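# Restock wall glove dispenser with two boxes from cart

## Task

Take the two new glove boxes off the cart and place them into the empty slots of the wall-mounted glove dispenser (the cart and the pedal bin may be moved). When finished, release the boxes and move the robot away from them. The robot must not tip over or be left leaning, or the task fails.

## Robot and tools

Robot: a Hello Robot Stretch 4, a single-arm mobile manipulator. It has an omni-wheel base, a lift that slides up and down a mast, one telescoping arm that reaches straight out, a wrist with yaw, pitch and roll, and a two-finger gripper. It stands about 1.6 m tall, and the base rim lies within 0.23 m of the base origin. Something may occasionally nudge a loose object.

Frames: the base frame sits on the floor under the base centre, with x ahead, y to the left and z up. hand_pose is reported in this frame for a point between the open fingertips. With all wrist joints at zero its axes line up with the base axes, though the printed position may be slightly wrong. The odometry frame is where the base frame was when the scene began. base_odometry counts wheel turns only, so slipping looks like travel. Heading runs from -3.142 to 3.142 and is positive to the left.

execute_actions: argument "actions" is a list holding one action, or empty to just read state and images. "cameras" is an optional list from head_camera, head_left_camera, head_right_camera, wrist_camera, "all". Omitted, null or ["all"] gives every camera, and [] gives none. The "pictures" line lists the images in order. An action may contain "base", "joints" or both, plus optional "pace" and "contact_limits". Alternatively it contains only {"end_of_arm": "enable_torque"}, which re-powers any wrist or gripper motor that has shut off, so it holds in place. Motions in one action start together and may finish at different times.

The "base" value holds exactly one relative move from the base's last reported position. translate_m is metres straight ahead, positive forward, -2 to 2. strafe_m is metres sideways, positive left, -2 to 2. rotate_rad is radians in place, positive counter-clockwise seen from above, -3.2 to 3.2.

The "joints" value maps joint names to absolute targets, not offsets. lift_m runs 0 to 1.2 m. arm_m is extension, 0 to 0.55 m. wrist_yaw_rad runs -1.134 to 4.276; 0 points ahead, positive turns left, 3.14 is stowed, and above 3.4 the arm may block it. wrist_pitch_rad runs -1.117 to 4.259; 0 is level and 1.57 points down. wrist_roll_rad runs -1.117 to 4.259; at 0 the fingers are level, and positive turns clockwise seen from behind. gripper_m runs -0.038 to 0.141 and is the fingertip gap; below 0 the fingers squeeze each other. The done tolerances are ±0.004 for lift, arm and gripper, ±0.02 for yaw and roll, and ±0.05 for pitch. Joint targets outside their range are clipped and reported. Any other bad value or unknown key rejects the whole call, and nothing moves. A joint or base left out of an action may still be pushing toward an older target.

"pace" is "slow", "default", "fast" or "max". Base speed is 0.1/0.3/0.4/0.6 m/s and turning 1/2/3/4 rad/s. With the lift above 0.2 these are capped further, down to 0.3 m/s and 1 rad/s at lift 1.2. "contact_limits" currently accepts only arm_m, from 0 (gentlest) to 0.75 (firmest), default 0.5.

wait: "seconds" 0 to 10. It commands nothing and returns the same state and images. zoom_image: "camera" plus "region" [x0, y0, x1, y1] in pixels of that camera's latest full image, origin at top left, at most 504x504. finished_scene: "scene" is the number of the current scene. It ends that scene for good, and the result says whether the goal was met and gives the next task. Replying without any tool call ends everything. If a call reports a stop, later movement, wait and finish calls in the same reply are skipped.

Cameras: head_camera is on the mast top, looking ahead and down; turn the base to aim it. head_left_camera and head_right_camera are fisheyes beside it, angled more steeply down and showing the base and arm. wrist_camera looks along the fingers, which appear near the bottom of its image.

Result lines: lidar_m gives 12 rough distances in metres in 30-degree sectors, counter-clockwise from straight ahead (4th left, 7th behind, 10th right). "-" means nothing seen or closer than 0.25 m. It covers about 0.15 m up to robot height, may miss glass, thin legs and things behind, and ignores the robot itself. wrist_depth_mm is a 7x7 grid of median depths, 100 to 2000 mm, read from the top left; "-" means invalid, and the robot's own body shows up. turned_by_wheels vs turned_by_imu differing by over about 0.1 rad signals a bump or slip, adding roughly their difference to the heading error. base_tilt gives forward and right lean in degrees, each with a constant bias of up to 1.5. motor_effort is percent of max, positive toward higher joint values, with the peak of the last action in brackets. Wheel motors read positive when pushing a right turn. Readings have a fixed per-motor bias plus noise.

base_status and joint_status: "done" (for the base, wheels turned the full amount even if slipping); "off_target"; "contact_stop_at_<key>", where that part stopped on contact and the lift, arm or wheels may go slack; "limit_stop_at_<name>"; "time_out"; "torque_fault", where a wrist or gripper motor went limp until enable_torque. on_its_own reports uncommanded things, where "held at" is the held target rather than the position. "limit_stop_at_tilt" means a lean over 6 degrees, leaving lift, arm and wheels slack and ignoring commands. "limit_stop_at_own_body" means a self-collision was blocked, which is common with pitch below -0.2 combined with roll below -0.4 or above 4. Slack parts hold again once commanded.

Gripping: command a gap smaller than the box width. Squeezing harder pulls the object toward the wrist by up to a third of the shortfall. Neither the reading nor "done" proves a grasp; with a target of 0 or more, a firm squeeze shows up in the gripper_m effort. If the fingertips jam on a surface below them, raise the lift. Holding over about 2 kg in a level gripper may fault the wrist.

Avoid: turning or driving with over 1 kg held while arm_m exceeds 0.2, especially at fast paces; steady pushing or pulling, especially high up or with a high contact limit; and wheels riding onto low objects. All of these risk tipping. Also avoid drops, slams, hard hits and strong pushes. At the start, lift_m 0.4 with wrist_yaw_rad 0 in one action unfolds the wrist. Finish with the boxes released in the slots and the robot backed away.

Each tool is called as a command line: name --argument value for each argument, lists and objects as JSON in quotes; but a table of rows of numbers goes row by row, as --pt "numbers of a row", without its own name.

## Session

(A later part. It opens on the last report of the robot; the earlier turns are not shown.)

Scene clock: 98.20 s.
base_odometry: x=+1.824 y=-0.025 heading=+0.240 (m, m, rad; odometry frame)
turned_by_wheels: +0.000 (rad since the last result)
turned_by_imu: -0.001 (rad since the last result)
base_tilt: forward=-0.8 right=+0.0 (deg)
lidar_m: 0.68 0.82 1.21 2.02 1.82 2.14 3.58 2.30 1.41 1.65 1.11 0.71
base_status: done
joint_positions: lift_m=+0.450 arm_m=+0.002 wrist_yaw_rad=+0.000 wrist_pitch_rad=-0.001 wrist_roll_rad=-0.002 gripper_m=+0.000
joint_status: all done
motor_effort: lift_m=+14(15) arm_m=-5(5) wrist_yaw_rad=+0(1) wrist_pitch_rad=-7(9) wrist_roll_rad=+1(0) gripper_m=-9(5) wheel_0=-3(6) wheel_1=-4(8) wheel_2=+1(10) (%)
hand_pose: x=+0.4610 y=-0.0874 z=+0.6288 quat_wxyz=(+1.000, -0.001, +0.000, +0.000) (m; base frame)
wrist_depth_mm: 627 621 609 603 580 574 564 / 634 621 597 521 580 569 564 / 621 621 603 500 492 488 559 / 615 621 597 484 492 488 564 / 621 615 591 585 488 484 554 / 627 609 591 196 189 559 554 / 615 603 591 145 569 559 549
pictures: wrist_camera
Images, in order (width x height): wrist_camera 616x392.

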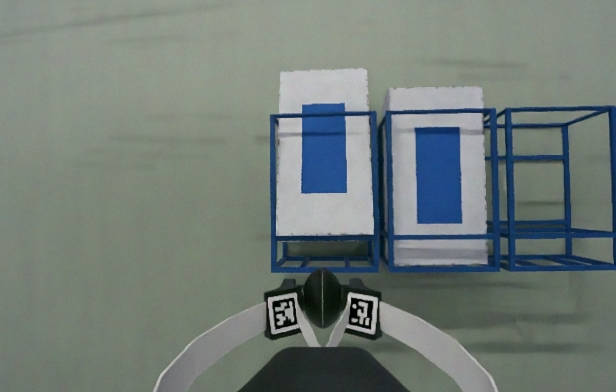

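execute_actions --actions '[{"joints":{"lift_m":0.485,"arm_m":0.22}}]' --cameras '[]'

execute_actions --actions '[{"joints":{"arm_m":0.275},"pace":"slow","contact_limits":{"arm_m":0.2}}]' --cameras '["head_camera","wrist_camera"]'

Scene clock: 102.20 s.
base_odometry: x=+1.824 y=-0.025 heading=+0.240 (m, m, rad; odometry frame)
turned_by_wheels: +0.000 (rad since the last result)
turned_by_imu: -0.002 (rad since the last result)
base_tilt: forward=-0.9 right=+0.0 (deg)
lidar_m: 0.69 0.84 1.23 2.03 1.80 2.14 3.57 2.28 1.41 1.65 1.08 0.72
base_status: not commanded
joint_positions: lift_m=+0.485 arm_m=+0.219 wrist_yaw_rad=+0.000 wrist_pitch_rad=-0.001 wrist_roll_rad=-0.002 gripper_m=+0.000
joint_status: all done
motor_effort: lift_m=+23(25) arm_m=+5(5) wrist_yaw_rad=-1(1) wrist_pitch_rad=-9(6) wrist_roll_rad=+1(1) gripper_m=-7(5) wheel_0=-3(3) wheel_1=-4(3) wheel_2=+1(1) (%)
hand_pose: x=+0.6786 y=-0.0874 z=+0.6632 quat_wxyz=(+1.000, -0.001, +0.000, +0.000) (m; base frame)
wrist_depth_mm: 397 387 382 304 362 357 309 / 392 389 377 287 285 271 270 / 394 384 373 281 274 271 270 / 389 382 377 270 264 270 267 / 389 379 373 259 255 267 265 / 389 382 373 195 189 266 264 / 387 379 262 145 283 266 264
pictures: none
No camera images: the call's "cameras" was empty. Leave "cameras" out to get every camera's image.

Scene clock: 103.97 s.
base_odometry: x=+1.824 y=-0.025 heading=+0.240 (m, m, rad; odometry frame)
turned_by_wheels: +0.000 (rad since the last result)
turned_by_imu: -0.001 (rad since the last result)
base_tilt: forward=-0.9 right=+0.0 (deg)
lidar_m: 0.70 0.84 1.19 2.03 1.82 2.15 3.57 2.27 1.40 1.63 1.09 0.71
base_status: not commanded
joint_positions: lift_m=+0.485 arm_m=+0.274 wrist_yaw_rad=-0.001 wrist_pitch_rad=-0.002 wrist_roll_rad=-0.002 gripper_m=+0.000
joint_status: all done
motor_effort: lift_m=+22(22) arm_m=+5(7) wrist_yaw_rad=+2(4) wrist_pitch_rad=-6(12) wrist_roll_rad=+0(1) gripper_m=-5(4) wheel_0=-3(3) wheel_1=-3(4) wheel_2=+1(1) (%)
contact_limits: arm_m 0.2
hand_pose: x=+0.7333 y=-0.0877 z=+0.6634 quat_wxyz=(+1.000, -0.001, -0.001, +0.000) (m; base frame)
wrist_depth_mm: 336 329 322 246 243 220 218 / 334 325 248 242 239 219 216 / 334 325 319 243 236 217 215 / 330 325 242 239 235 216 215 / 329 324 241 237 233 214 214 / 329 324 240 195 189 214 212 / 329 322 206 145 227 195 211
pictures: head_camera, wrist_camera
Images, in order (width x height): head_camera 420x560, wrist_camera 616x392.

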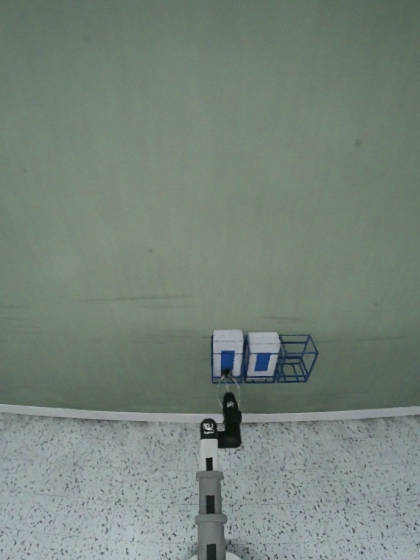

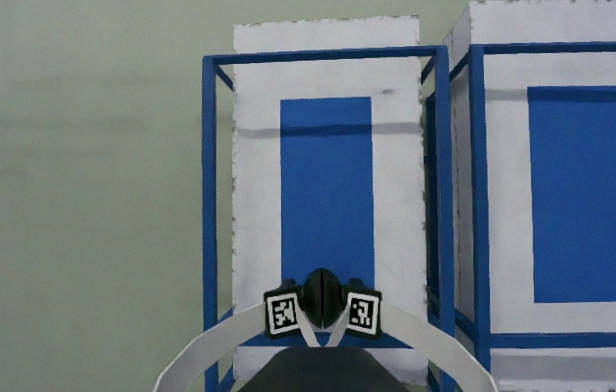

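execute_actions --actions '[{"joints":{"arm_m":0.0},"base":{"translate_m":-0.2}}]' --cameras '[]'

execute_actions --actions '[{"joints":{"lift_m":0.95,"wrist_pitch_rad":1.57,"gripper_m":0.14},"base":{"rotate_rad":-1.86}}]' --cameras '[]'

execute_actions --actions '[{"base":{"strafe_m":-0.2}}]' --cameras '[]'

execute_actions --actions '[{"base":{"translate_m":0.6}}]' --cameras '["head_camera","wrist_camera"]'

Scene clock: 110.63 s.
base_odometry: x=+1.630 y=-0.072 heading=+0.240 (m, m, rad; odometry frame)
turned_by_wheels: +0.000 (rad since the last result)
turned_by_imu: -0.002 (rad since the last result)
base_tilt: forward=-0.8 right=+0.0 (deg)
lidar_m: 0.88 1.05 1.49 2.04 1.69 2.20 3.38 2.28 1.32 1.64 1.39 0.91
base_status: done
joint_positions: lift_m=+0.485 arm_m=+0.002 wrist_yaw_rad=+0.000 wrist_pitch_rad=-0.001 wrist_roll_rad=-0.002 gripper_m=+0.000
joint_status: all done
motor_effort: lift_m=+22(22) arm_m=-4(6) wrist_yaw_rad=+0(2) wrist_pitch_rad=-7(8) wrist_roll_rad=+2(2) gripper_m=-6(8) wheel_0=-3(11) wheel_1=-4(8) wheel_2=+2(10) (%)
hand_pose: x=+0.4609 y=-0.0875 z=+0.6632 quat_wxyz=(+1.000, -0.001, +0.000, +0.000) (m; base frame)
wrist_depth_mm: 854 842 820 809 778 768 759 / 842 842 820 798 768 788 750 / 831 831 798 788 691 759 750 / 842 820 798 715 699 768 750 / 831 820 798 723 683 759 741 / 831 820 798 195 189 759 732 / 831 820 778 145 768 750 732
pictures: none
No camera images: the call's "cameras" was empty. Leave "cameras" out to get every camera's image.

Scene clock: 113.47 s.
base_odometry: x=+1.630 y=-0.072 heading=-1.620 (m, m, rad; odometry frame)
turned_by_wheels: -1.859 (rad since the last result)
turned_by_imu: -1.836 (rad since the last result)
base_tilt: forward=-0.9 right=+0.0 (deg)
lidar_m: 1.29 1.64 1.16 0.85 0.99 1.16 2.06 1.74 1.73 3.03 3.19 1.44
base_status: done
joint_positions: lift_m=+0.950 arm_m=+0.002 wrist_yaw_rad=+0.000 wrist_pitch_rad=+1.570 wrist_roll_rad=-0.002 gripper_m=+0.140
joint_status: all done
motor_effort: lift_m=+22(22) arm_m=-4(4) wrist_yaw_rad=+0(0) wrist_pitch_rad=+0(5) wrist_roll_rad=+2(2) gripper_m=-1(5) wheel_0=+4(5) wheel_1=+2(10) wheel_2=+2(8) (%)
hand_pose: x=+0.1727 y=-0.0874 z=+0.8394 quat_wxyz=(+0.707, -0.001, +0.707, +0.001) (m; base frame)
wrist_depth_mm: 1098 1138 1098 1098 1078 1078 1042 / 1138 1098 1078 1078 1078 1078 1078 / 1138 1138 1098 1078 1060 1060 1060 / 1118 1098 1078 1078 1060 1060 1060 / 1118 1078 891 866 1060 1060 1042 / 1098 1078 217 866 1060 205 1042 / 1118 1060 1078 141 1078 1042 1042
pictures: none
No camera images: the call's "cameras" was empty. Leave "cameras" out to get every camera's image.

Scene clock: 115.40 s.
base_odometry: x=+1.430 y=-0.062 heading=-1.620 (m, m, rad; odometry frame)
turned_by_wheels: +0.000 (rad since the last result)
turned_by_imu: +0.000 (rad since the last result)
base_tilt: forward=-0.9 right=+0.0 (deg)
lidar_m: 1.29 1.69 1.38 1.09 1.20 1.39 2.00 1.58 1.64 3.09 3.11 1.97
base_status: done
joint_positions: lift_m=+0.950 arm_m=+0.002 wrist_yaw_rad=+0.000 wrist_pitch_rad=+1.570 wrist_roll_rad=-0.002 gripper_m=+0.140
joint_status: not commanded
motor_effort: lift_m=+22(22) arm_m=-4(4) wrist_yaw_rad=-1(0) wrist_pitch_rad=+0(2) wrist_roll_rad=+2(1) gripper_m=+0(3) wheel_0=+1(13) wheel_1=+0(11) wheel_2=+0(1) (%)
hand_pose: x=+0.1727 y=-0.0874 z=+0.8394 quat_wxyz=(+0.707, -0.001, +0.707, +0.001) (m; base frame)
wrist_depth_mm: 1118 1118 1118 1098 1078 1078 1060 / 1118 1078 1098 1098 1098 1060 1042 / 1138 1098 1118 1098 1060 1078 1060 / 1118 1118 1098 1078 1078 1060 1060 / 1118 1098 891 878 1060 1060 1060 / 1098 1118 217 842 1042 204 1060 / 1118 1078 1098 141 1078 1060 1042
pictures: none
No camera images: the call's "cameras" was empty. Leave "cameras" out to get every camera's image.

Scene clock: 118.87 s.
base_odometry: x=+1.401 y=-0.662 heading=-1.619 (m, m, rad; odometry frame)
turned_by_wheels: +0.000 (rad since the last result)
turned_by_imu: -0.002 (rad since the last result)
base_tilt: forward=-0.9 right=+0.0 (deg)
lidar_m: 0.69 1.13 1.31 1.32 1.23 1.57 2.60 2.05 2.36 2.97 2.21 0.79
base_status: done
joint_positions: lift_m=+0.950 arm_m=+0.002 wrist_yaw_rad=+0.000 wrist_pitch_rad=+1.570 wrist_roll_rad=-0.002 gripper_m=+0.140
joint_status: not commanded
motor_effort: lift_m=+22(22) arm_m=-5(4) wrist_yaw_rad=+0(0) wrist_pitch_rad=+0(0) wrist_roll_rad=+0(2) gripper_m=+2(1) wheel_0=+3(10) wheel_1=+4(9) wheel_2=-2(11) (%)
hand_pose: x=+0.1727 y=-0.0874 z=+0.8394 quat_wxyz=(+0.707, -0.001, +0.707, +0.001) (m; base frame)
wrist_depth_mm: 1138 1118 1118 1118 1078 1098 1060 / 1118 1118 1098 1098 1078 1078 1042 / 1118 1118 1118 1098 1078 1060 1060 / 1098 1098 1078 1098 1060 1060 1060 / 1118 1098 891 866 1078 1078 1060 / 1078 1118 217 842 1060 205 1060 / 1118 1138 1078 141 1078 1042 1042
pictures: head_camera, wrist_camera
Images, in order (width x height): head_camera 420x560, wrist_camera 616x392.

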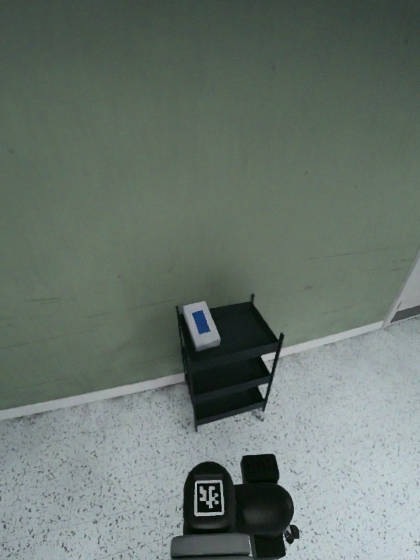

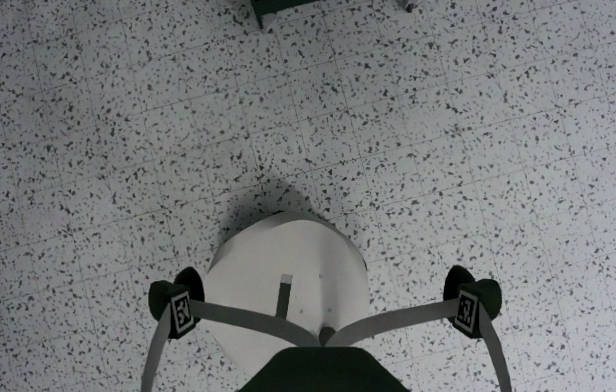

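execute_actions --actions '[{"base":{"strafe_m":0.12},"joints":{"arm_m":0.5,"lift_m":1.0}}]' --cameras '["head_camera","wrist_camera"]'

Scene clock: 122.93 s.
base_odometry: x=+1.521 y=-0.667 heading=-1.619 (m, m, rad; odometry frame)
turned_by_wheels: +0.000 (rad since the last result)
turned_by_imu: -0.002 (rad since the last result)
base_tilt: forward=-0.8 right=+0.0 (deg)
lidar_m: 0.71 1.09 1.29 1.21 1.12 1.43 2.56 2.11 2.40 3.09 2.15 0.78
base_status: done
joint_positions: lift_m=+1.000 arm_m=+0.499 wrist_yaw_rad=+0.000 wrist_pitch_rad=+1.570 wrist_roll_rad=-0.002 gripper_m=+0.140
joint_status: all done
motor_effort: lift_m=+22(26) arm_m=+5(5) wrist_yaw_rad=-1(1) wrist_pitch_rad=+0(1) wrist_roll_rad=+1(2) gripper_m=-1(1) wheel_0=-3(12) wheel_1=+2(11) wheel_2=+0(1) (%)
hand_pose: x=+0.6704 y=-0.0874 z=+0.8894 quat_wxyz=(+0.707, -0.001, +0.707, +0.001) (m; base frame)
wrist_depth_mm: 661 707 750 373 382 452 445 / 842 946 1042 392 452 452 449 / 1160 1160 1160 459 452 452 842 / 1160 1138 1138 455 1118 1098 1098 / 1160 1138 1138 1118 1138 1118 1078 / 1160 1160 217 1118 1098 205 1078 / 1182 1138 1118 140 1078 1118 1098
pictures: head_camera, wrist_camera
Images, in order (width x height): head_camera 420x560, wrist_camera 616x392.

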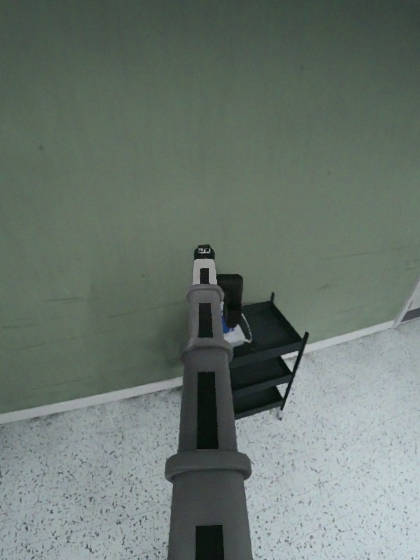

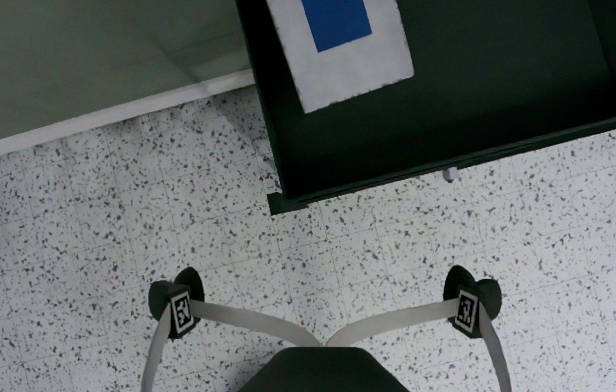

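execute_actions --actions '[{"base":{"translate_m":0.27},"joints":{"arm_m":0.54,"wrist_yaw_rad":0.32},"pace":"slow"}]' --cameras '["head_left_camera","wrist_camera"]'

Scene clock: 131.67 s.
base_odometry: x=+1.508 y=-0.937 heading=-1.619 (m, m, rad; odometry frame)
turned_by_wheels: +0.000 (rad since the last result)
turned_by_imu: -0.003 (rad since the last result)
base_tilt: forward=-0.9 right=+0.0 (deg)
lidar_m: 0.44 0.82 0.98 1.27 1.25 1.40 2.70 2.37 2.66 3.06 1.66 0.45
base_status: done
joint_positions: lift_m=+1.000 arm_m=+0.539 wrist_yaw_rad=+0.320 wrist_pitch_rad=+1.570 wrist_roll_rad=-0.002 gripper_m=+0.140
joint_status: all done
motor_effort: lift_m=+23(22) arm_m=+5(5) wrist_yaw_rad=+1(6) wrist_pitch_rad=+0(1) wrist_roll_rad=+1(1) gripper_m=+2(0) wheel_0=+4(10) wheel_1=+4(6) wheel_2=-3(8) (%)
hand_pose: x=+0.7378 y=-0.0829 z=+0.8894 quat_wxyz=(+0.698, -0.113, +0.698, +0.113) (m; base frame)
wrist_depth_mm: 236 221 214 207 199 191 191 / 351 336 322 306 290 276 260 / 798 715 634 574 525 477 442 / 1160 1182 1160 340 449 878 768 / 1160 1118 1138 332 449 445 445 / 1160 1138 217 347 347 206 442 / 1160 1138 1098 141 445 439 439
pictures: head_left_camera, wrist_camera
Images, in order (width x height): head_left_camera 420x672, wrist_camera 616x392.

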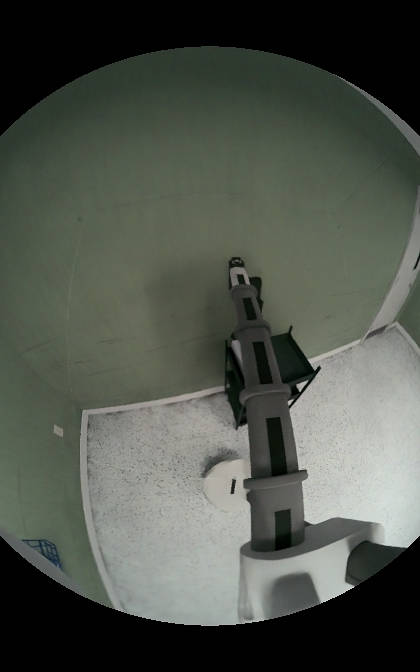

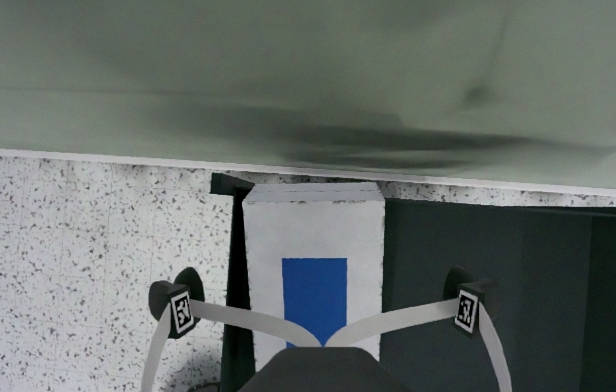

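execute_actions --actions '[{"joints":{"arm_m":0.52,"lift_m":0.855},"pace":"slow"}]' --cameras '["wrist_camera"]'

execute_actions --actions '[{"joints":{"gripper_m":0.07}}]' --cameras '["wrist_camera"]'

execute_actions --actions '[{"joints":{"lift_m":1.0},"pace":"slow"}]' --cameras '["wrist_camera","head_camera"]'

Scene clock: 138.17 s.
base_odometry: x=+1.508 y=-0.937 heading=-1.619 (m, m, rad; odometry frame)
turned_by_wheels: +0.000 (rad since the last result)
turned_by_imu: -0.002 (rad since the last result)
base_tilt: forward=-0.8 right=+0.0 (deg)
lidar_m: 0.43 0.83 0.99 1.26 1.25 1.40 2.71 2.37 2.70 3.03 1.64 0.49
base_status: not commanded
joint_positions: lift_m=+0.855 arm_m=+0.521 wrist_yaw_rad=+0.320 wrist_pitch_rad=+1.570 wrist_roll_rad=-0.002 gripper_m=+0.140
joint_status: all done
motor_effort: lift_m=+14(21) arm_m=-4(5) wrist_yaw_rad=+1(1) wrist_pitch_rad=-2(0) wrist_roll_rad=+2(1) gripper_m=+5(2) wheel_0=+4(4) wheel_1=+4(4) wheel_2=-3(3) (%)
hand_pose: x=+0.7194 y=-0.0829 z=+0.7451 quat_wxyz=(+0.698, -0.113, +0.698, +0.113) (m; base frame)
wrist_depth_mm: 278 260 253 245 236 227 230 / 415 397 379 362 343 325 310 / 931 691 530 504 469 559 525 / 1008 991 183 181 178 303 301 / 1025 991 191 189 186 301 300 / 1008 976 197 196 192 205 298 / 1025 991 216 141 206 301 298
pictures: wrist_camera
Images, in order (width x height): wrist_camera 616x392.

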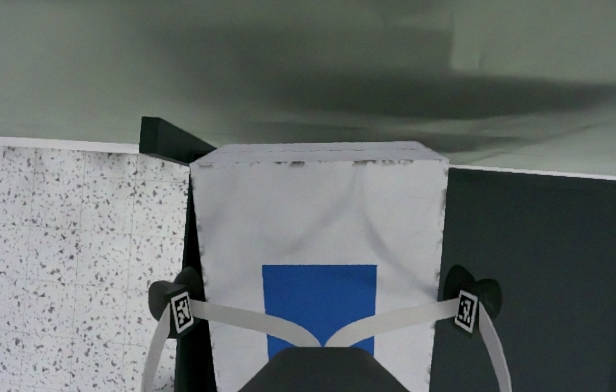

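Scene clock: 139.90 s.
base_odometry: x=+1.508 y=-0.937 heading=-1.619 (m, m, rad; odometry frame)
turned_by_wheels: +0.000 (rad since the last result)
turned_by_imu: -0.001 (rad since the last result)
base_tilt: forward=-0.8 right=+0.0 (deg)
lidar_m: 0.45 0.84 0.97 1.28 1.25 1.39 2.73 2.34 2.66 3.03 1.64 0.49
base_status: not commanded
joint_positions: lift_m=+0.855 arm_m=+0.521 wrist_yaw_rad=+0.320 wrist_pitch_rad=+1.570 wrist_roll_rad=-0.002 gripper_m=+0.071
joint_status: all done
motor_effort: lift_m=+16(16) arm_m=-4(5) wrist_yaw_rad=+0(1) wrist_pitch_rad=-1(3) wrist_roll_rad=+1(0) gripper_m=-32(31) wheel_0=+3(4) wheel_1=+3(4) wheel_2=-2(3) (%)
hand_pose: x=+0.7194 y=-0.0829 z=+0.7449 quat_wxyz=(+0.698, -0.113, +0.698, +0.113) (m; base frame)
wrist_depth_mm: 279 262 254 246 236 229 230 / 415 402 384 364 345 325 312 / 946 699 228 211 206 549 530 / 1025 1025 164 163 161 300 300 / 1008 1008 174 172 170 301 300 / 991 991 185 183 180 182 297 / 991 991 200 128 191 298 294
pictures: wrist_camera
Images, in order (width x height): wrist_camera 616x392.

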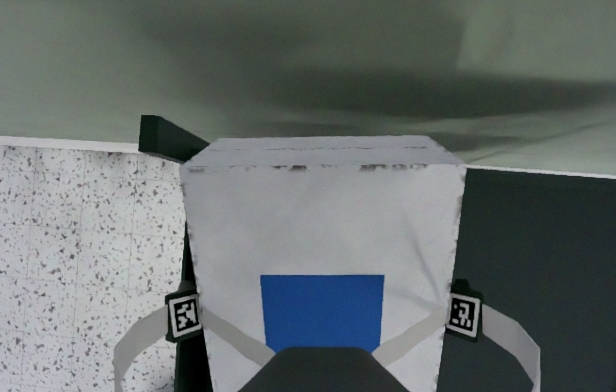

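Scene clock: 141.90 s.
base_odometry: x=+1.508 y=-0.937 heading=-1.619 (m, m, rad; odometry frame)
turned_by_wheels: +0.000 (rad since the last result)
turned_by_imu: -0.001 (rad since the last result)
base_tilt: forward=-0.9 right=+0.0 (deg)
lidar_m: 0.44 0.82 0.99 1.27 1.28 1.38 2.71 2.38 2.65 3.03 1.62 0.47
base_status: not commanded
joint_positions: lift_m=+0.999 arm_m=+0.521 wrist_yaw_rad=+0.320 wrist_pitch_rad=+1.570 wrist_roll_rad=-0.002 gripper_m=+0.071
joint_status: all done
motor_effort: lift_m=+25(30) arm_m=-4(4) wrist_yaw_rad=+0(0) wrist_pitch_rad=-1(3) wrist_roll_rad=+1(2) gripper_m=-31(32) wheel_0=+3(3) wheel_1=+3(3) wheel_2=-2(2) (%)
hand_pose: x=+0.7194 y=-0.0829 z=+0.8892 quat_wxyz=(+0.698, -0.113, +0.698, +0.113) (m; base frame)
wrist_depth_mm: 277 262 255 245 236 228 230 / 415 397 384 364 343 324 312 / 946 854 539 211 206 549 521 / 1160 1160 164 162 161 445 439 / 1182 1160 175 172 170 439 439 / 1138 1118 185 183 180 182 436 / 1160 1118 201 128 190 436 436
pictures: head_camera, wrist_camera
Images, in order (width x height): head_camera 420x560, wrist_camera 616x392.

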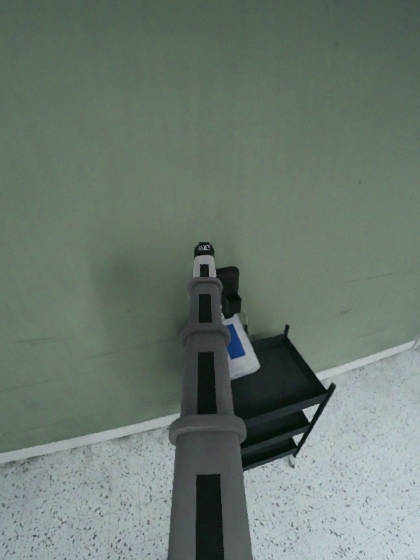

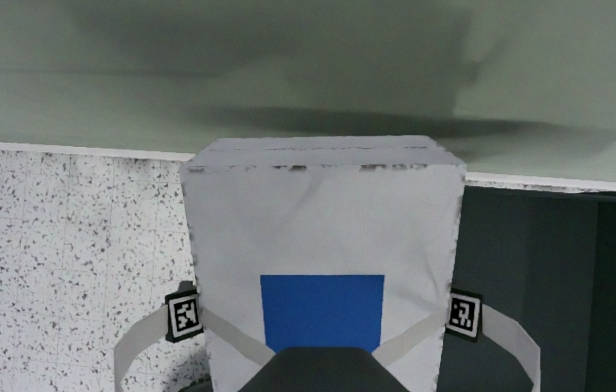

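execute_actions --actions '[{"base":{"translate_m":-0.35},"joints":{"arm_m":0.15},"pace":"slow"}]' --cameras '[]'

execute_actions --actions '[{"joints":{"wrist_pitch_rad":0.4,"wrist_yaw_rad":0,"arm_m":0.0}}]' --cameras '[]'

execute_actions --actions '[{"base":{"rotate_rad":1.86},"joints":{"lift_m":0.9},"pace":"slow"}]' --cameras '["head_camera","wrist_camera","head_right_camera"]'

Scene clock: 149.83 s.
base_odometry: x=+1.525 y=-0.588 heading=-1.619 (m, m, rad; odometry frame)
turned_by_wheels: +0.000 (rad since the last result)
turned_by_imu: -0.003 (rad since the last result)
base_tilt: forward=-0.8 right=-0.1 (deg)
lidar_m: 0.25 1.16 1.37 1.19 1.10 1.39 2.56 2.06 2.30 3.10 2.32 0.25
base_status: done
joint_positions: lift_m=+0.999 arm_m=+0.151 wrist_yaw_rad=+0.320 wrist_pitch_rad=+1.569 wrist_roll_rad=-0.002 gripper_m=+0.071
joint_status: all done
motor_effort: lift_m=+25(25) arm_m=-5(6) wrist_yaw_rad=+0(0) wrist_pitch_rad=+2(0) wrist_roll_rad=+0(0) gripper_m=-30(31) wheel_0=-5(6) wheel_1=-3(7) wheel_2=+4(9) (%)
hand_pose: x=+0.3496 y=-0.0829 z=+0.8892 quat_wxyz=(+0.698, -0.113, +0.697, +0.113) (m; base frame)
wrist_depth_mm: 1182 1160 1160 1138 976 976 917 / 1182 1160 1118 1138 1118 1118 1098 / 1205 1205 1118 211 206 1138 1098 / 1182 1160 164 162 161 1118 1078 / 1205 1138 175 172 171 1098 1098 / 1160 1138 185 183 179 182 1098 / 1160 1138 200 128 190 1098 1078
pictures: none
No camera images: the call's "cameras" was empty. Leave "cameras" out to get every camera's image.

Scene clock: 151.33 s.
base_odometry: x=+1.525 y=-0.588 heading=-1.619 (m, m, rad; odometry frame)
turned_by_wheels: +0.000 (rad since the last result)
turned_by_imu: -0.001 (rad since the last result)
base_tilt: forward=-0.9 right=+0.0 (deg)
lidar_m: 0.37 1.15 1.39 1.19 1.07 1.42 2.55 2.07 2.29 3.08 2.25 0.39
base_status: not commanded
joint_positions: lift_m=+1.000 arm_m=+0.002 wrist_yaw_rad=+0.000 wrist_pitch_rad=+0.408 wrist_roll_rad=-0.002 gripper_m=+0.071
joint_status: all done
motor_effort: lift_m=+25(25) arm_m=-5(5) wrist_yaw_rad=-1(6) wrist_pitch_rad=-23(25) wrist_roll_rad=+0(1) gripper_m=-33(29) wheel_0=-5(5) wheel_1=-3(3) wheel_2=+4(4) (%)
hand_pose: x=+0.4373 y=-0.0874 z=+1.0633 quat_wxyz=(+0.979, -0.001, +0.203, +0.000) (m; base frame)
wrist_depth_mm: 788 842 854 931 960 1008 1060 / 831 878 931 960 991 1078 1138 / 878 917 917 976 224 1138 1205 / 946 960 170 168 167 1205 1255 / 976 1042 178 176 174 1255 1397 / 1042 1042 186 183 181 182 1537 / 1098 1182 197 128 189 960 1499
pictures: none
No camera images: the call's "cameras" was empty. Leave "cameras" out to get every camera's image.

Scene clock: 154.47 s.
base_odometry: x=+1.525 y=-0.588 heading=+0.240 (m, m, rad; odometry frame)
turned_by_wheels: +1.859 (rad since the last result)
turned_by_imu: +1.833 (rad since the last result)
base_tilt: forward=-0.9 right=-0.1 (deg)
lidar_m: 0.36 1.14 1.77 2.23 2.06 2.88 3.11 1.63 0.78 1.07 1.23 0.40
base_status: done
joint_positions: lift_m=+0.900 arm_m=+0.002 wrist_yaw_rad=+0.000 wrist_pitch_rad=+0.408 wrist_roll_rad=-0.002 gripper_m=+0.071
joint_status: all done
on_its_own: wrist_pitch_rad is at rest, and its effort (-24) is outside its rest range (-23 to +23)
motor_effort: lift_m=+17(21) arm_m=-5(5) wrist_yaw_rad=-1(1) wrist_pitch_rad=-24(23) wrist_roll_rad=+1(0) gripper_m=-32(31) wheel_0=-5(6) wheel_1=-3(8) wheel_2=-3(6) (%)
hand_pose: x=+0.4373 y=-0.0874 z=+0.9639 quat_wxyz=(+0.979, -0.001, +0.203, +0.000) (m; base frame)
wrist_depth_mm: 946 904 904 878 878 866 854 / 991 960 960 946 904 917 891 / 1042 1025 1008 960 224 960 946 / 1098 1025 170 168 166 1008 1025 / 1229 1160 178 175 174 1098 1078 / 1308 1255 185 184 181 182 1182 / 1366 1366 198 128 188 1255 1205
pictures: head_camera, head_right_camera, wrist_camera
Images, in order (width x height): head_camera 420x560, head_right_camera 420x672, wrist_camera 616x392.

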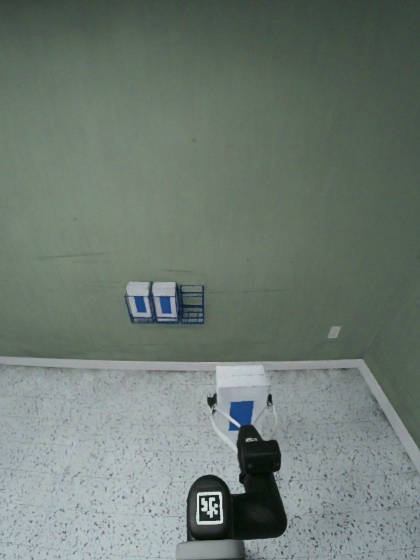

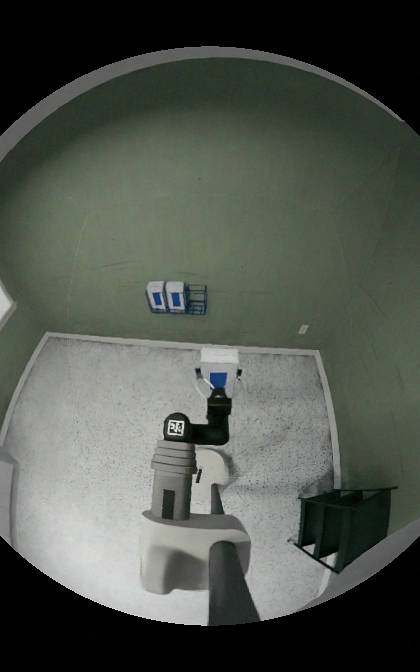

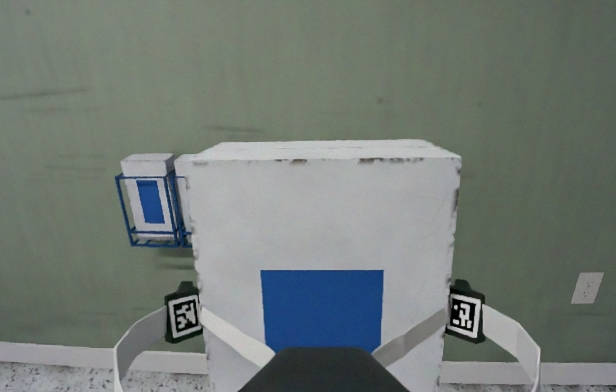

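execute_actions --actions '[{"base":{"strafe_m":0.2},"joints":{"lift_m":0.98,"wrist_pitch_rad":0.36}}]' --cameras '[]'

execute_actions --actions '[{"base":{"translate_m":0.42},"joints":{"arm_m":0.12}}]' --cameras '["head_camera","head_right_camera"]'

zoom_image --camera "head_camera" --region '[120,260,380,460]'

Scene clock: 160.57 s.
base_odometry: x=+1.477 y=-0.393 heading=+0.240 (m, m, rad; odometry frame)
turned_by_wheels: +0.000 (rad since the last result)
turned_by_imu: -0.003 (rad since the last result)
base_tilt: forward=-0.9 right=+0.0 (deg)
lidar_m: 0.37 1.27 1.78 2.20 1.85 2.59 3.12 1.89 0.98 0.98 1.43 0.40
base_status: done
joint_positions: lift_m=+0.980 arm_m=+0.002 wrist_yaw_rad=+0.000 wrist_pitch_rad=+0.368 wrist_roll_rad=-0.002 gripper_m=+0.071
joint_status: all done
on_its_own: wrist_pitch_rad is at rest, and its effort (-24) is outside its rest range (-23 to +23)
motor_effort: lift_m=+25(28) arm_m=-4(5) wrist_yaw_rad=+0(3) wrist_pitch_rad=-24(31) wrist_roll_rad=+0(1) gripper_m=-27(32) wheel_0=+0(8) wheel_1=+1(13) wheel_2=+0(3) (%)
hand_pose: x=+0.4416 y=-0.0874 z=+1.0540 quat_wxyz=(+0.983, -0.001, +0.183, +0.000) (m; base frame)
wrist_depth_mm: 931 917 904 904 891 866 854 / 991 976 960 946 931 917 904 / 1060 1025 991 960 225 960 946 / 1098 1118 171 168 166 1025 991 / 1182 1138 178 176 174 1078 1042 / 1255 1205 186 183 181 182 1138 / 1336 1281 196 128 189 1229 1182
pictures: none
No camera images: the call's "cameras" was empty. Leave "cameras" out to get every camera's image.

Scene clock: 163.43 s.
base_odometry: x=+1.885 y=-0.293 heading=+0.240 (m, m, rad; odometry frame)
turned_by_wheels: +0.000 (rad since the last result)
turned_by_imu: -0.002 (rad since the last result)
base_tilt: forward=-0.9 right=+0.0 (deg)
lidar_m: 0.50 0.71 1.17 2.30 2.03 2.56 3.57 1.35 1.18 1.39 1.10 0.51
base_status: done
joint_positions: lift_m=+0.980 arm_m=+0.119 wrist_yaw_rad=+0.000 wrist_pitch_rad=+0.368 wrist_roll_rad=-0.002 gripper_m=+0.071
joint_status: all done
motor_effort: lift_m=+24(24) arm_m=+4(3) wrist_yaw_rad=-1(1) wrist_pitch_rad=-23(24) wrist_roll_rad=+1(0) gripper_m=-25(31) wheel_0=+3(6) wheel_1=+3(8) wheel_2=-1(10) (%)
hand_pose: x=+0.5593 y=-0.0874 z=+1.0540 quat_wxyz=(+0.983, -0.001, +0.183, +0.000) (m; base frame)
wrist_depth_mm: 424 413 407 397 397 392 387 / 442 433 430 424 415 407 404 / 469 466 445 436 424 430 427 / 500 488 170 168 167 452 445 / 525 517 178 175 174 477 477 / 569 539 185 183 180 182 508 / 609 488 197 128 189 544 525
pictures: head_camera, head_right_camera
Images, in order (width x height): head_camera 420x560, head_right_camera 420x672.

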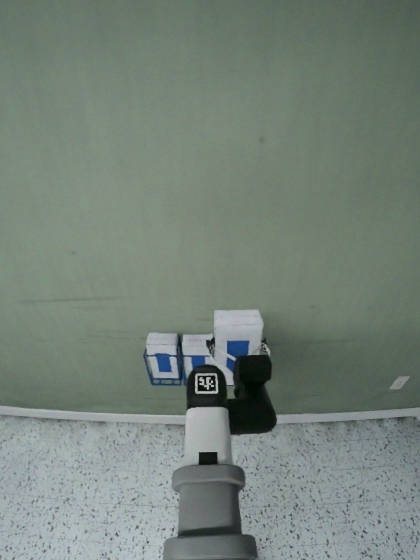

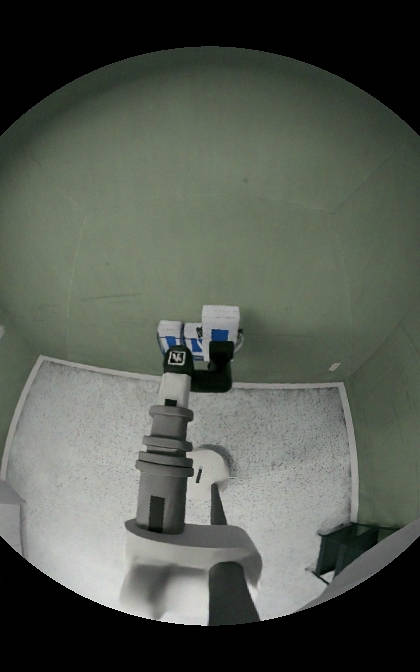

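Region (120, 260, 380, 460) of head_camera's 420x560 image, scaled by 1.938, with more detail than that image has; it fills the top 388 rows of this view, and the rest is white.

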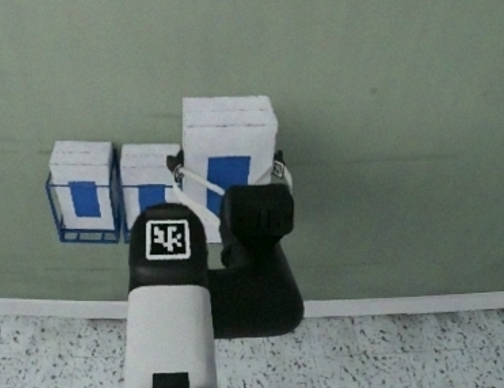

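execute_actions --actions '[{"base":{"strafe_m":-0.022},"joints":{"arm_m":0.25},"pace":"slow"}]' --cameras '["head_camera","head_left_camera"]'

zoom_image --camera "head_camera" --region '[120,260,380,460]'

zoom_image --camera "head_left_camera" --region '[140,260,340,420]'

Scene clock: 171.23 s.
base_odometry: x=+1.890 y=-0.315 heading=+0.240 (m, m, rad; odometry frame)
turned_by_wheels: +0.000 (rad since the last result)
turned_by_imu: -0.002 (rad since the last result)
base_tilt: forward=-0.9 right=-0.1 (deg)
lidar_m: 0.64 0.72 1.17 2.32 2.03 2.63 3.56 1.32 1.13 1.33 1.09 0.81
base_status: done
joint_positions: lift_m=+0.980 arm_m=+0.249 wrist_yaw_rad=+0.000 wrist_pitch_rad=+0.368 wrist_roll_rad=-0.002 gripper_m=+0.071
joint_status: all done
on_its_own: wrist_pitch_rad is at rest, and its effort (-25) is outside its rest range (-23 to +23)
motor_effort: lift_m=+24(24) arm_m=+5(5) wrist_yaw_rad=+1(1) wrist_pitch_rad=-25(25) wrist_roll_rad=+0(0) gripper_m=-29(29) wheel_0=+5(6) wheel_1=-4(9) wheel_2=+0(2) (%)
hand_pose: x=+0.6892 y=-0.0874 z=+1.0540 quat_wxyz=(+0.983, -0.001, +0.183, +0.000) (m; base frame)
wrist_depth_mm: 294 293 286 282 276 272 271 / 312 307 303 296 291 286 282 / 329 324 312 306 297 300 297 / 345 340 170 168 167 314 315 / 373 364 178 175 173 334 330 / 397 382 185 184 180 182 351 / 427 415 197 128 189 379 370
pictures: head_camera, head_left_camera
Images, in order (width x height): head_camera 420x560, head_left_camera 420x672.

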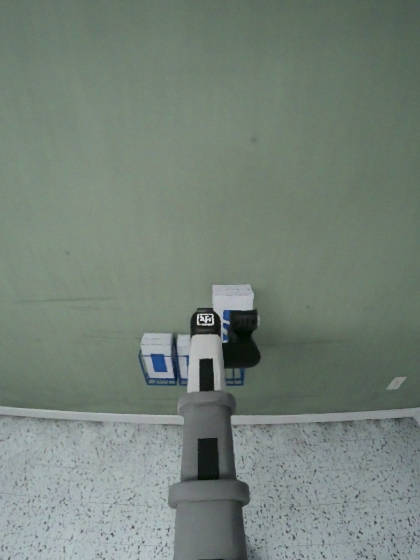

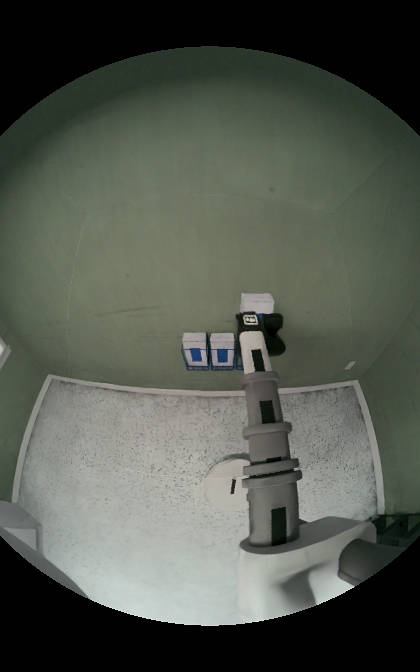

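Region (120, 260, 380, 460) of head_camera's 420x560 image, scaled by 1.938, with more detail than that image has; it fills the top 388 rows of this view, and the rest is white.

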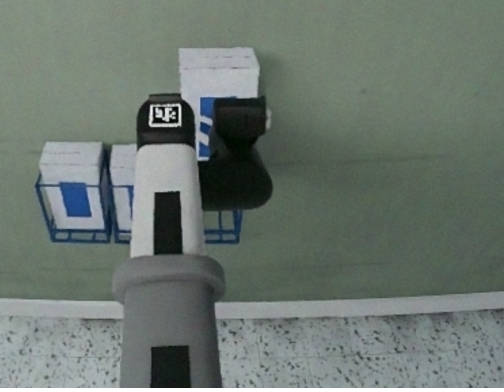

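Region (140, 260, 340, 420) of head_left_camera's 420x672 image, scaled by 2.520, with more detail than that image has; it fills the top 403 rows of this view, and the rest is white.

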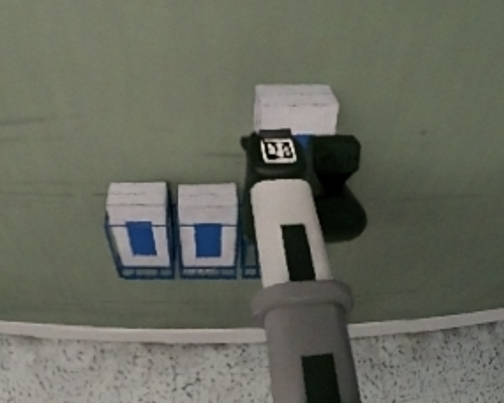

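execute_actions --actions '[{"joints":{"arm_m":0.287},"pace":"slow"}]' --cameras '[]'

execute_actions --actions '[{"joints":{"lift_m":0.9},"pace":"slow"}]' --cameras '["head_camera","head_right_camera"]'

zoom_image --camera "head_right_camera" --region '[130,260,330,420]'

Scene clock: 175.03 s.
base_odometry: x=+1.890 y=-0.315 heading=+0.240 (m, m, rad; odometry frame)
turned_by_wheels: +0.000 (rad since the last result)
turned_by_imu: -0.002 (rad since the last result)
base_tilt: forward=-0.9 right=+0.0 (deg)
lidar_m: 0.64 0.74 1.16 2.29 2.06 2.60 3.55 1.32 1.16 1.36 1.08 0.80
base_status: not commanded
joint_positions: lift_m=+0.980 arm_m=+0.286 wrist_yaw_rad=+0.000 wrist_pitch_rad=+0.368 wrist_roll_rad=-0.002 gripper_m=+0.071
joint_status: all done
on_its_own: wrist_pitch_rad is at rest, and its effort (-26) is outside its rest range (-23 to +23)
motor_effort: lift_m=+24(24) arm_m=+5(4) wrist_yaw_rad=+0(0) wrist_pitch_rad=-26(25) wrist_roll_rad=+1(0) gripper_m=-28(28) wheel_0=+5(5) wheel_1=-4(4) wheel_2=+0(0) (%)
hand_pose: x=+0.7262 y=-0.0874 z=+1.0540 quat_wxyz=(+0.983, -0.001, +0.183, +0.000) (m; base frame)
wrist_depth_mm: 262 255 252 248 245 239 238 / 273 268 266 262 257 252 249 / 289 283 276 270 263 265 260 / 306 300 171 167 166 278 274 / 324 320 178 176 174 293 291 / 349 338 185 183 180 182 309 / 375 362 196 128 188 334 327
pictures: none
No camera images: the call's "cameras" was empty. Leave "cameras" out to get every camera's image.

Scene clock: 176.57 s.
base_odometry: x=+1.890 y=-0.315 heading=+0.240 (m, m, rad; odometry frame)
turned_by_wheels: +0.000 (rad since the last result)
turned_by_imu: -0.001 (rad since the last result)
base_tilt: forward=-0.9 right=+0.0 (deg)
lidar_m: 0.67 0.72 1.17 2.33 2.03 2.60 3.54 1.31 1.15 1.35 1.07 0.79
base_status: not commanded
joint_positions: lift_m=+0.900 arm_m=+0.286 wrist_yaw_rad=+0.000 wrist_pitch_rad=+0.368 wrist_roll_rad=-0.002 gripper_m=+0.071
joint_status: all done
motor_effort: lift_m=+17(23) arm_m=+5(5) wrist_yaw_rad=+0(1) wrist_pitch_rad=-23(23) wrist_roll_rad=+1(1) gripper_m=-28(26) wheel_0=+5(5) wheel_1=-4(4) wheel_2=+0(0) (%)
hand_pose: x=+0.7262 y=-0.0874 z=+0.9745 quat_wxyz=(+0.983, -0.001, +0.183, +0.000) (m; base frame)
wrist_depth_mm: 259 256 252 248 244 240 238 / 273 271 265 260 258 253 249 / 289 285 276 268 225 263 263 / 307 301 170 168 167 277 277 / 327 324 178 176 173 296 291 / 349 336 185 185 181 182 309 / 353 332 198 128 189 336 327
pictures: head_camera, head_right_camera
Images, in order (width x height): head_camera 420x560, head_right_camera 420x672.

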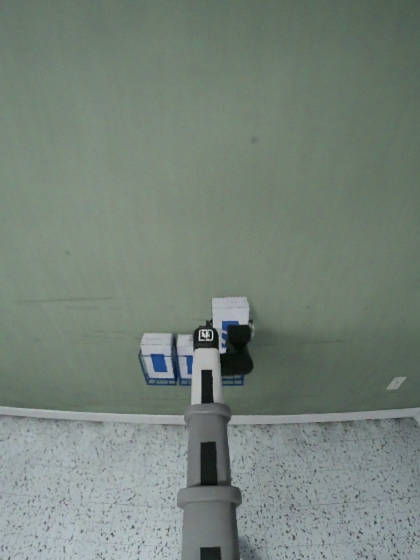

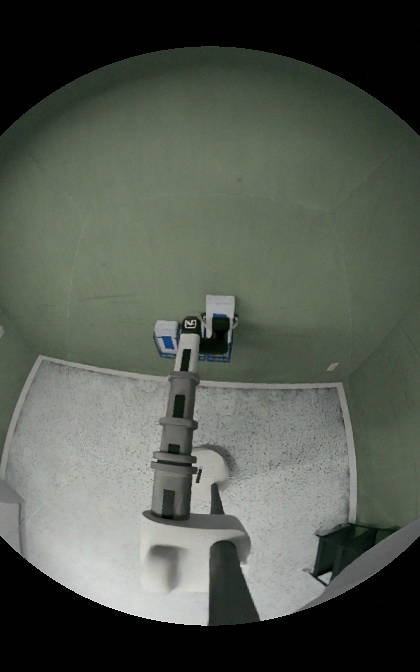

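Region (130, 260, 330, 420) of head_right_camera's 420x672 image, scaled by 2.520, with more detail than that image has; it fills the top 403 rows of this view, and the rest is white.

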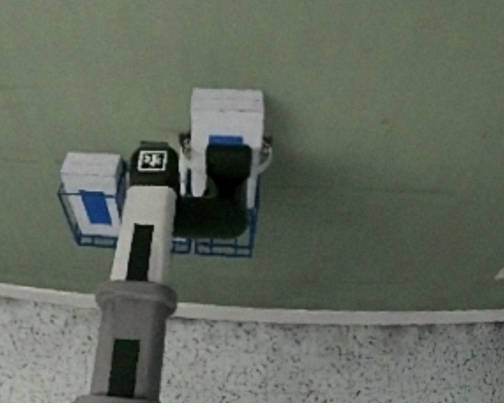

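execute_actions --actions '[{"joints":{"lift_m":0.84},"pace":"slow"}]' --cameras '[]'

execute_actions --actions '[{"joints":{"lift_m":0.79},"pace":"slow"}]' --cameras '["head_right_camera","wrist_camera"]'

zoom_image --camera "head_right_camera" --region '[130,260,330,420]'

Scene clock: 180.43 s.
base_odometry: x=+1.890 y=-0.315 heading=+0.240 (m, m, rad; odometry frame)
turned_by_wheels: +0.000 (rad since the last result)
turned_by_imu: -0.002 (rad since the last result)
base_tilt: forward=-0.9 right=+0.0 (deg)
lidar_m: 0.67 0.72 1.16 2.32 2.04 2.62 3.55 1.35 1.12 1.36 1.10 0.78
base_status: not commanded
joint_positions: lift_m=+0.849 arm_m=+0.286 wrist_yaw_rad=-0.002 wrist_pitch_rad=+0.332 wrist_roll_rad=+0.000 gripper_m=+0.071
joint_status: lift_m contact_stop (moved -0.051 of -0.060)
on_its_own: lift_m is slack since a contact_stop (your +0.840 is given up); wrist_pitch_rad is at rest, and its effort (+78) is outside its rest range (-23 to +23)
motor_effort: lift_m=+11(13) arm_m=+5(5) wrist_yaw_rad=+5(5) wrist_pitch_rad=+78(99) wrist_roll_rad=-5(5) gripper_m=-26(28) wheel_0=+4(5) wheel_1=-4(4) wheel_2=+0(0) (%)
hand_pose: x=+0.7297 y=-0.0879 z=+0.9331 quat_wxyz=(+0.986, +0.000, +0.165, -0.001) (m; base frame)
wrist_depth_mm: 262 258 254 250 248 245 241 / 273 270 266 262 258 253 250 / 287 285 272 233 233 264 260 / 300 294 177 175 174 274 273 / 317 310 182 181 179 286 285 / 336 324 186 185 182 182 301 / 330 303 192 128 186 317 312
pictures: none
No camera images: the call's "cameras" was empty. Leave "cameras" out to get every camera's image.

not run: a stop came earlier in this reply.

Region (130, 260, 330, 420) of head_right_camera's 420x672 image, scaled by 2.520, with more detail than that image has; it fills the top 403 rows of this view, and the rest is white.

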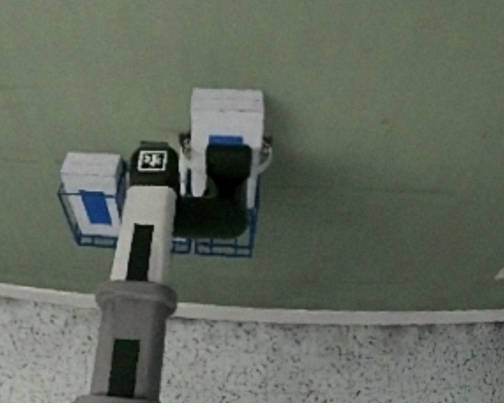

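execute_actions --actions '[{"joints":{"lift_m":0.93},"pace":"slow"}]' --cameras '[]'

execute_actions --actions '[{"joints":{"wrist_pitch_rad":0.17,"arm_m":0.265},"pace":"slow"}]' --cameras '["head_right_camera","wrist_camera","head_left_camera"]'

Scene clock: 184.47 s.
base_odometry: x=+1.890 y=-0.315 heading=+0.240 (m, m, rad; odometry frame)
turned_by_wheels: +0.000 (rad since the last result)
turned_by_imu: -0.002 (rad since the last result)
base_tilt: forward=-0.9 right=+0.1 (deg)
lidar_m: 0.66 0.71 1.19 2.31 2.00 2.61 3.56 1.32 1.14 1.35 1.09 0.81
base_status: not commanded
joint_positions: lift_m=+0.929 arm_m=+0.286 wrist_yaw_rad=+0.000 wrist_pitch_rad=+0.368 wrist_roll_rad=-0.001 gripper_m=+0.071
joint_status: all done
on_its_own: wrist_pitch_rad is at rest, and its effort (-25) is outside its rest range (-23 to +23)
motor_effort: lift_m=+25(26) arm_m=+5(4) wrist_yaw_rad=+1(5) wrist_pitch_rad=-25(32) wrist_roll_rad=-1(4) gripper_m=-30(30) wheel_0=+4(4) wheel_1=-4(4) wheel_2=+0(0) (%)
hand_pose: x=+0.7262 y=-0.0875 z=+1.0039 quat_wxyz=(+0.983, -0.001, +0.183, +0.000) (m; base frame)
wrist_depth_mm: 262 256 251 248 245 240 238 / 274 268 264 260 256 253 249 / 290 285 274 268 224 264 263 / 306 301 170 168 167 278 276 / 327 319 179 176 173 293 290 / 349 336 185 183 181 182 309 / 375 366 196 128 188 336 325
pictures: none
No camera images: the call's "cameras" was empty. Leave "cameras" out to get every camera's image.

Scene clock: 185.70 s.
base_odometry: x=+1.890 y=-0.315 heading=+0.240 (m, m, rad; odometry frame)
turned_by_wheels: +0.000 (rad since the last result)
turned_by_imu: -0.001 (rad since the last result)
base_tilt: forward=-0.8 right=+0.0 (deg)
lidar_m: 0.65 0.72 1.19 2.32 2.05 2.58 3.56 1.34 1.14 1.34 1.10 0.80
base_status: not commanded
joint_positions: lift_m=+0.930 arm_m=+0.266 wrist_yaw_rad=+0.000 wrist_pitch_rad=+0.179 wrist_roll_rad=-0.001 gripper_m=+0.071
joint_status: all done
on_its_own: wrist_pitch_rad is at rest, and its effort (-27) is outside its rest range (-23 to +23)
motor_effort: lift_m=+24(25) arm_m=-5(4) wrist_yaw_rad=+1(1) wrist_pitch_rad=-27(29) wrist_roll_rad=-2(1) gripper_m=-27(31) wheel_0=+4(3) wheel_1=-4(4) wheel_2=+0(0) (%)
hand_pose: x=+0.7206 y=-0.0875 z=+1.0564 quat_wxyz=(+0.996, -0.001, +0.089, +0.000) (m; base frame)
wrist_depth_mm: 298 293 287 283 278 273 270 / 304 300 294 290 285 281 274 / 312 306 301 290 291 286 282 / 322 315 171 169 168 291 289 / 330 325 178 176 175 300 297 / 338 332 185 184 181 181 303 / 347 343 195 128 188 315 307
pictures: head_left_camera, head_right_camera, wrist_camera
Images, in order (width x height): head_left_camera 420x672, head_right_camera 420x672, wrist_camera 616x392.

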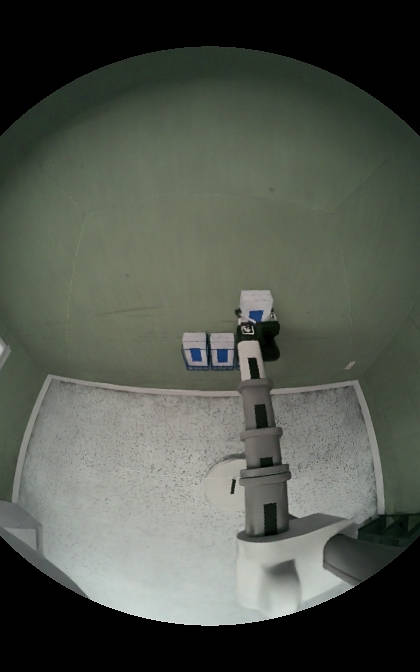

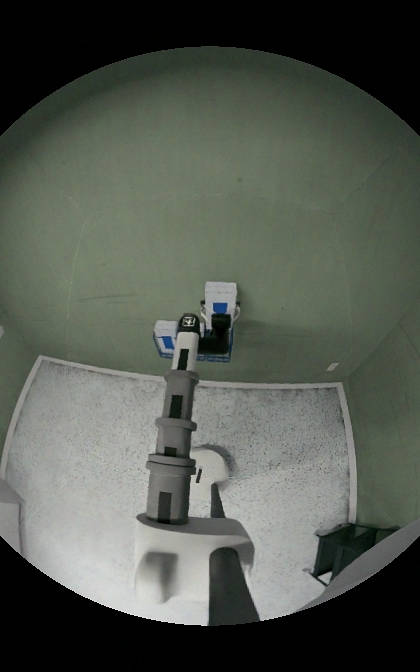

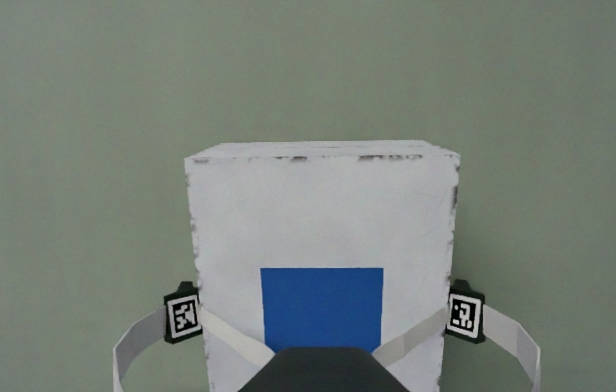

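execute_actions --actions '[{"joints":{"wrist_pitch_rad":0.265,"arm_m":0.30,"lift_m":0.96},"pace":"slow"}]' --cameras '[]'

Scene clock: 190.93 s.
base_odometry: x=+1.890 y=-0.315 heading=+0.240 (m, m, rad; odometry frame)
turned_by_wheels: +0.000 (rad since the last result)
turned_by_imu: -0.002 (rad since the last result)
base_tilt: forward=-0.8 right=+0.0 (deg)
lidar_m: 0.67 0.73 1.18 2.33 2.01 2.58 3.55 1.32 1.15 1.35 1.08 0.81
base_status: not commanded
joint_positions: lift_m=+0.959 arm_m=+0.299 wrist_yaw_rad=+0.000 wrist_pitch_rad=+0.273 wrist_roll_rad=-0.001 gripper_m=+0.071
joint_status: all done
on_its_own: wrist_pitch_rad is at rest, and its effort (-26) is outside its rest range (-23 to +23)
motor_effort: lift_m=+25(27) arm_m=+5(3) wrist_yaw_rad=+1(1) wrist_pitch_rad=-26(27) wrist_roll_rad=+0(1) gripper_m=-33(29) wheel_0=+3(3) wheel_1=-4(4) wheel_2=+0(0) (%)
hand_pose: x=+0.7478 y=-0.0875 z=+1.0598 quat_wxyz=(+0.991, -0.001, +0.136, +0.000) (m; base frame)
wrist_depth_mm: 255 250 245 242 237 234 232 / 264 258 254 251 247 242 239 / 276 271 262 254 252 250 247 / 287 282 171 168 167 262 258 / 300 296 179 176 174 272 268 / 317 304 185 183 181 182 279 / 329 322 196 128 188 298 289
pictures: none
No camera images: the call's "cameras" was empty. Leave "cameras" out to get every camera's image.


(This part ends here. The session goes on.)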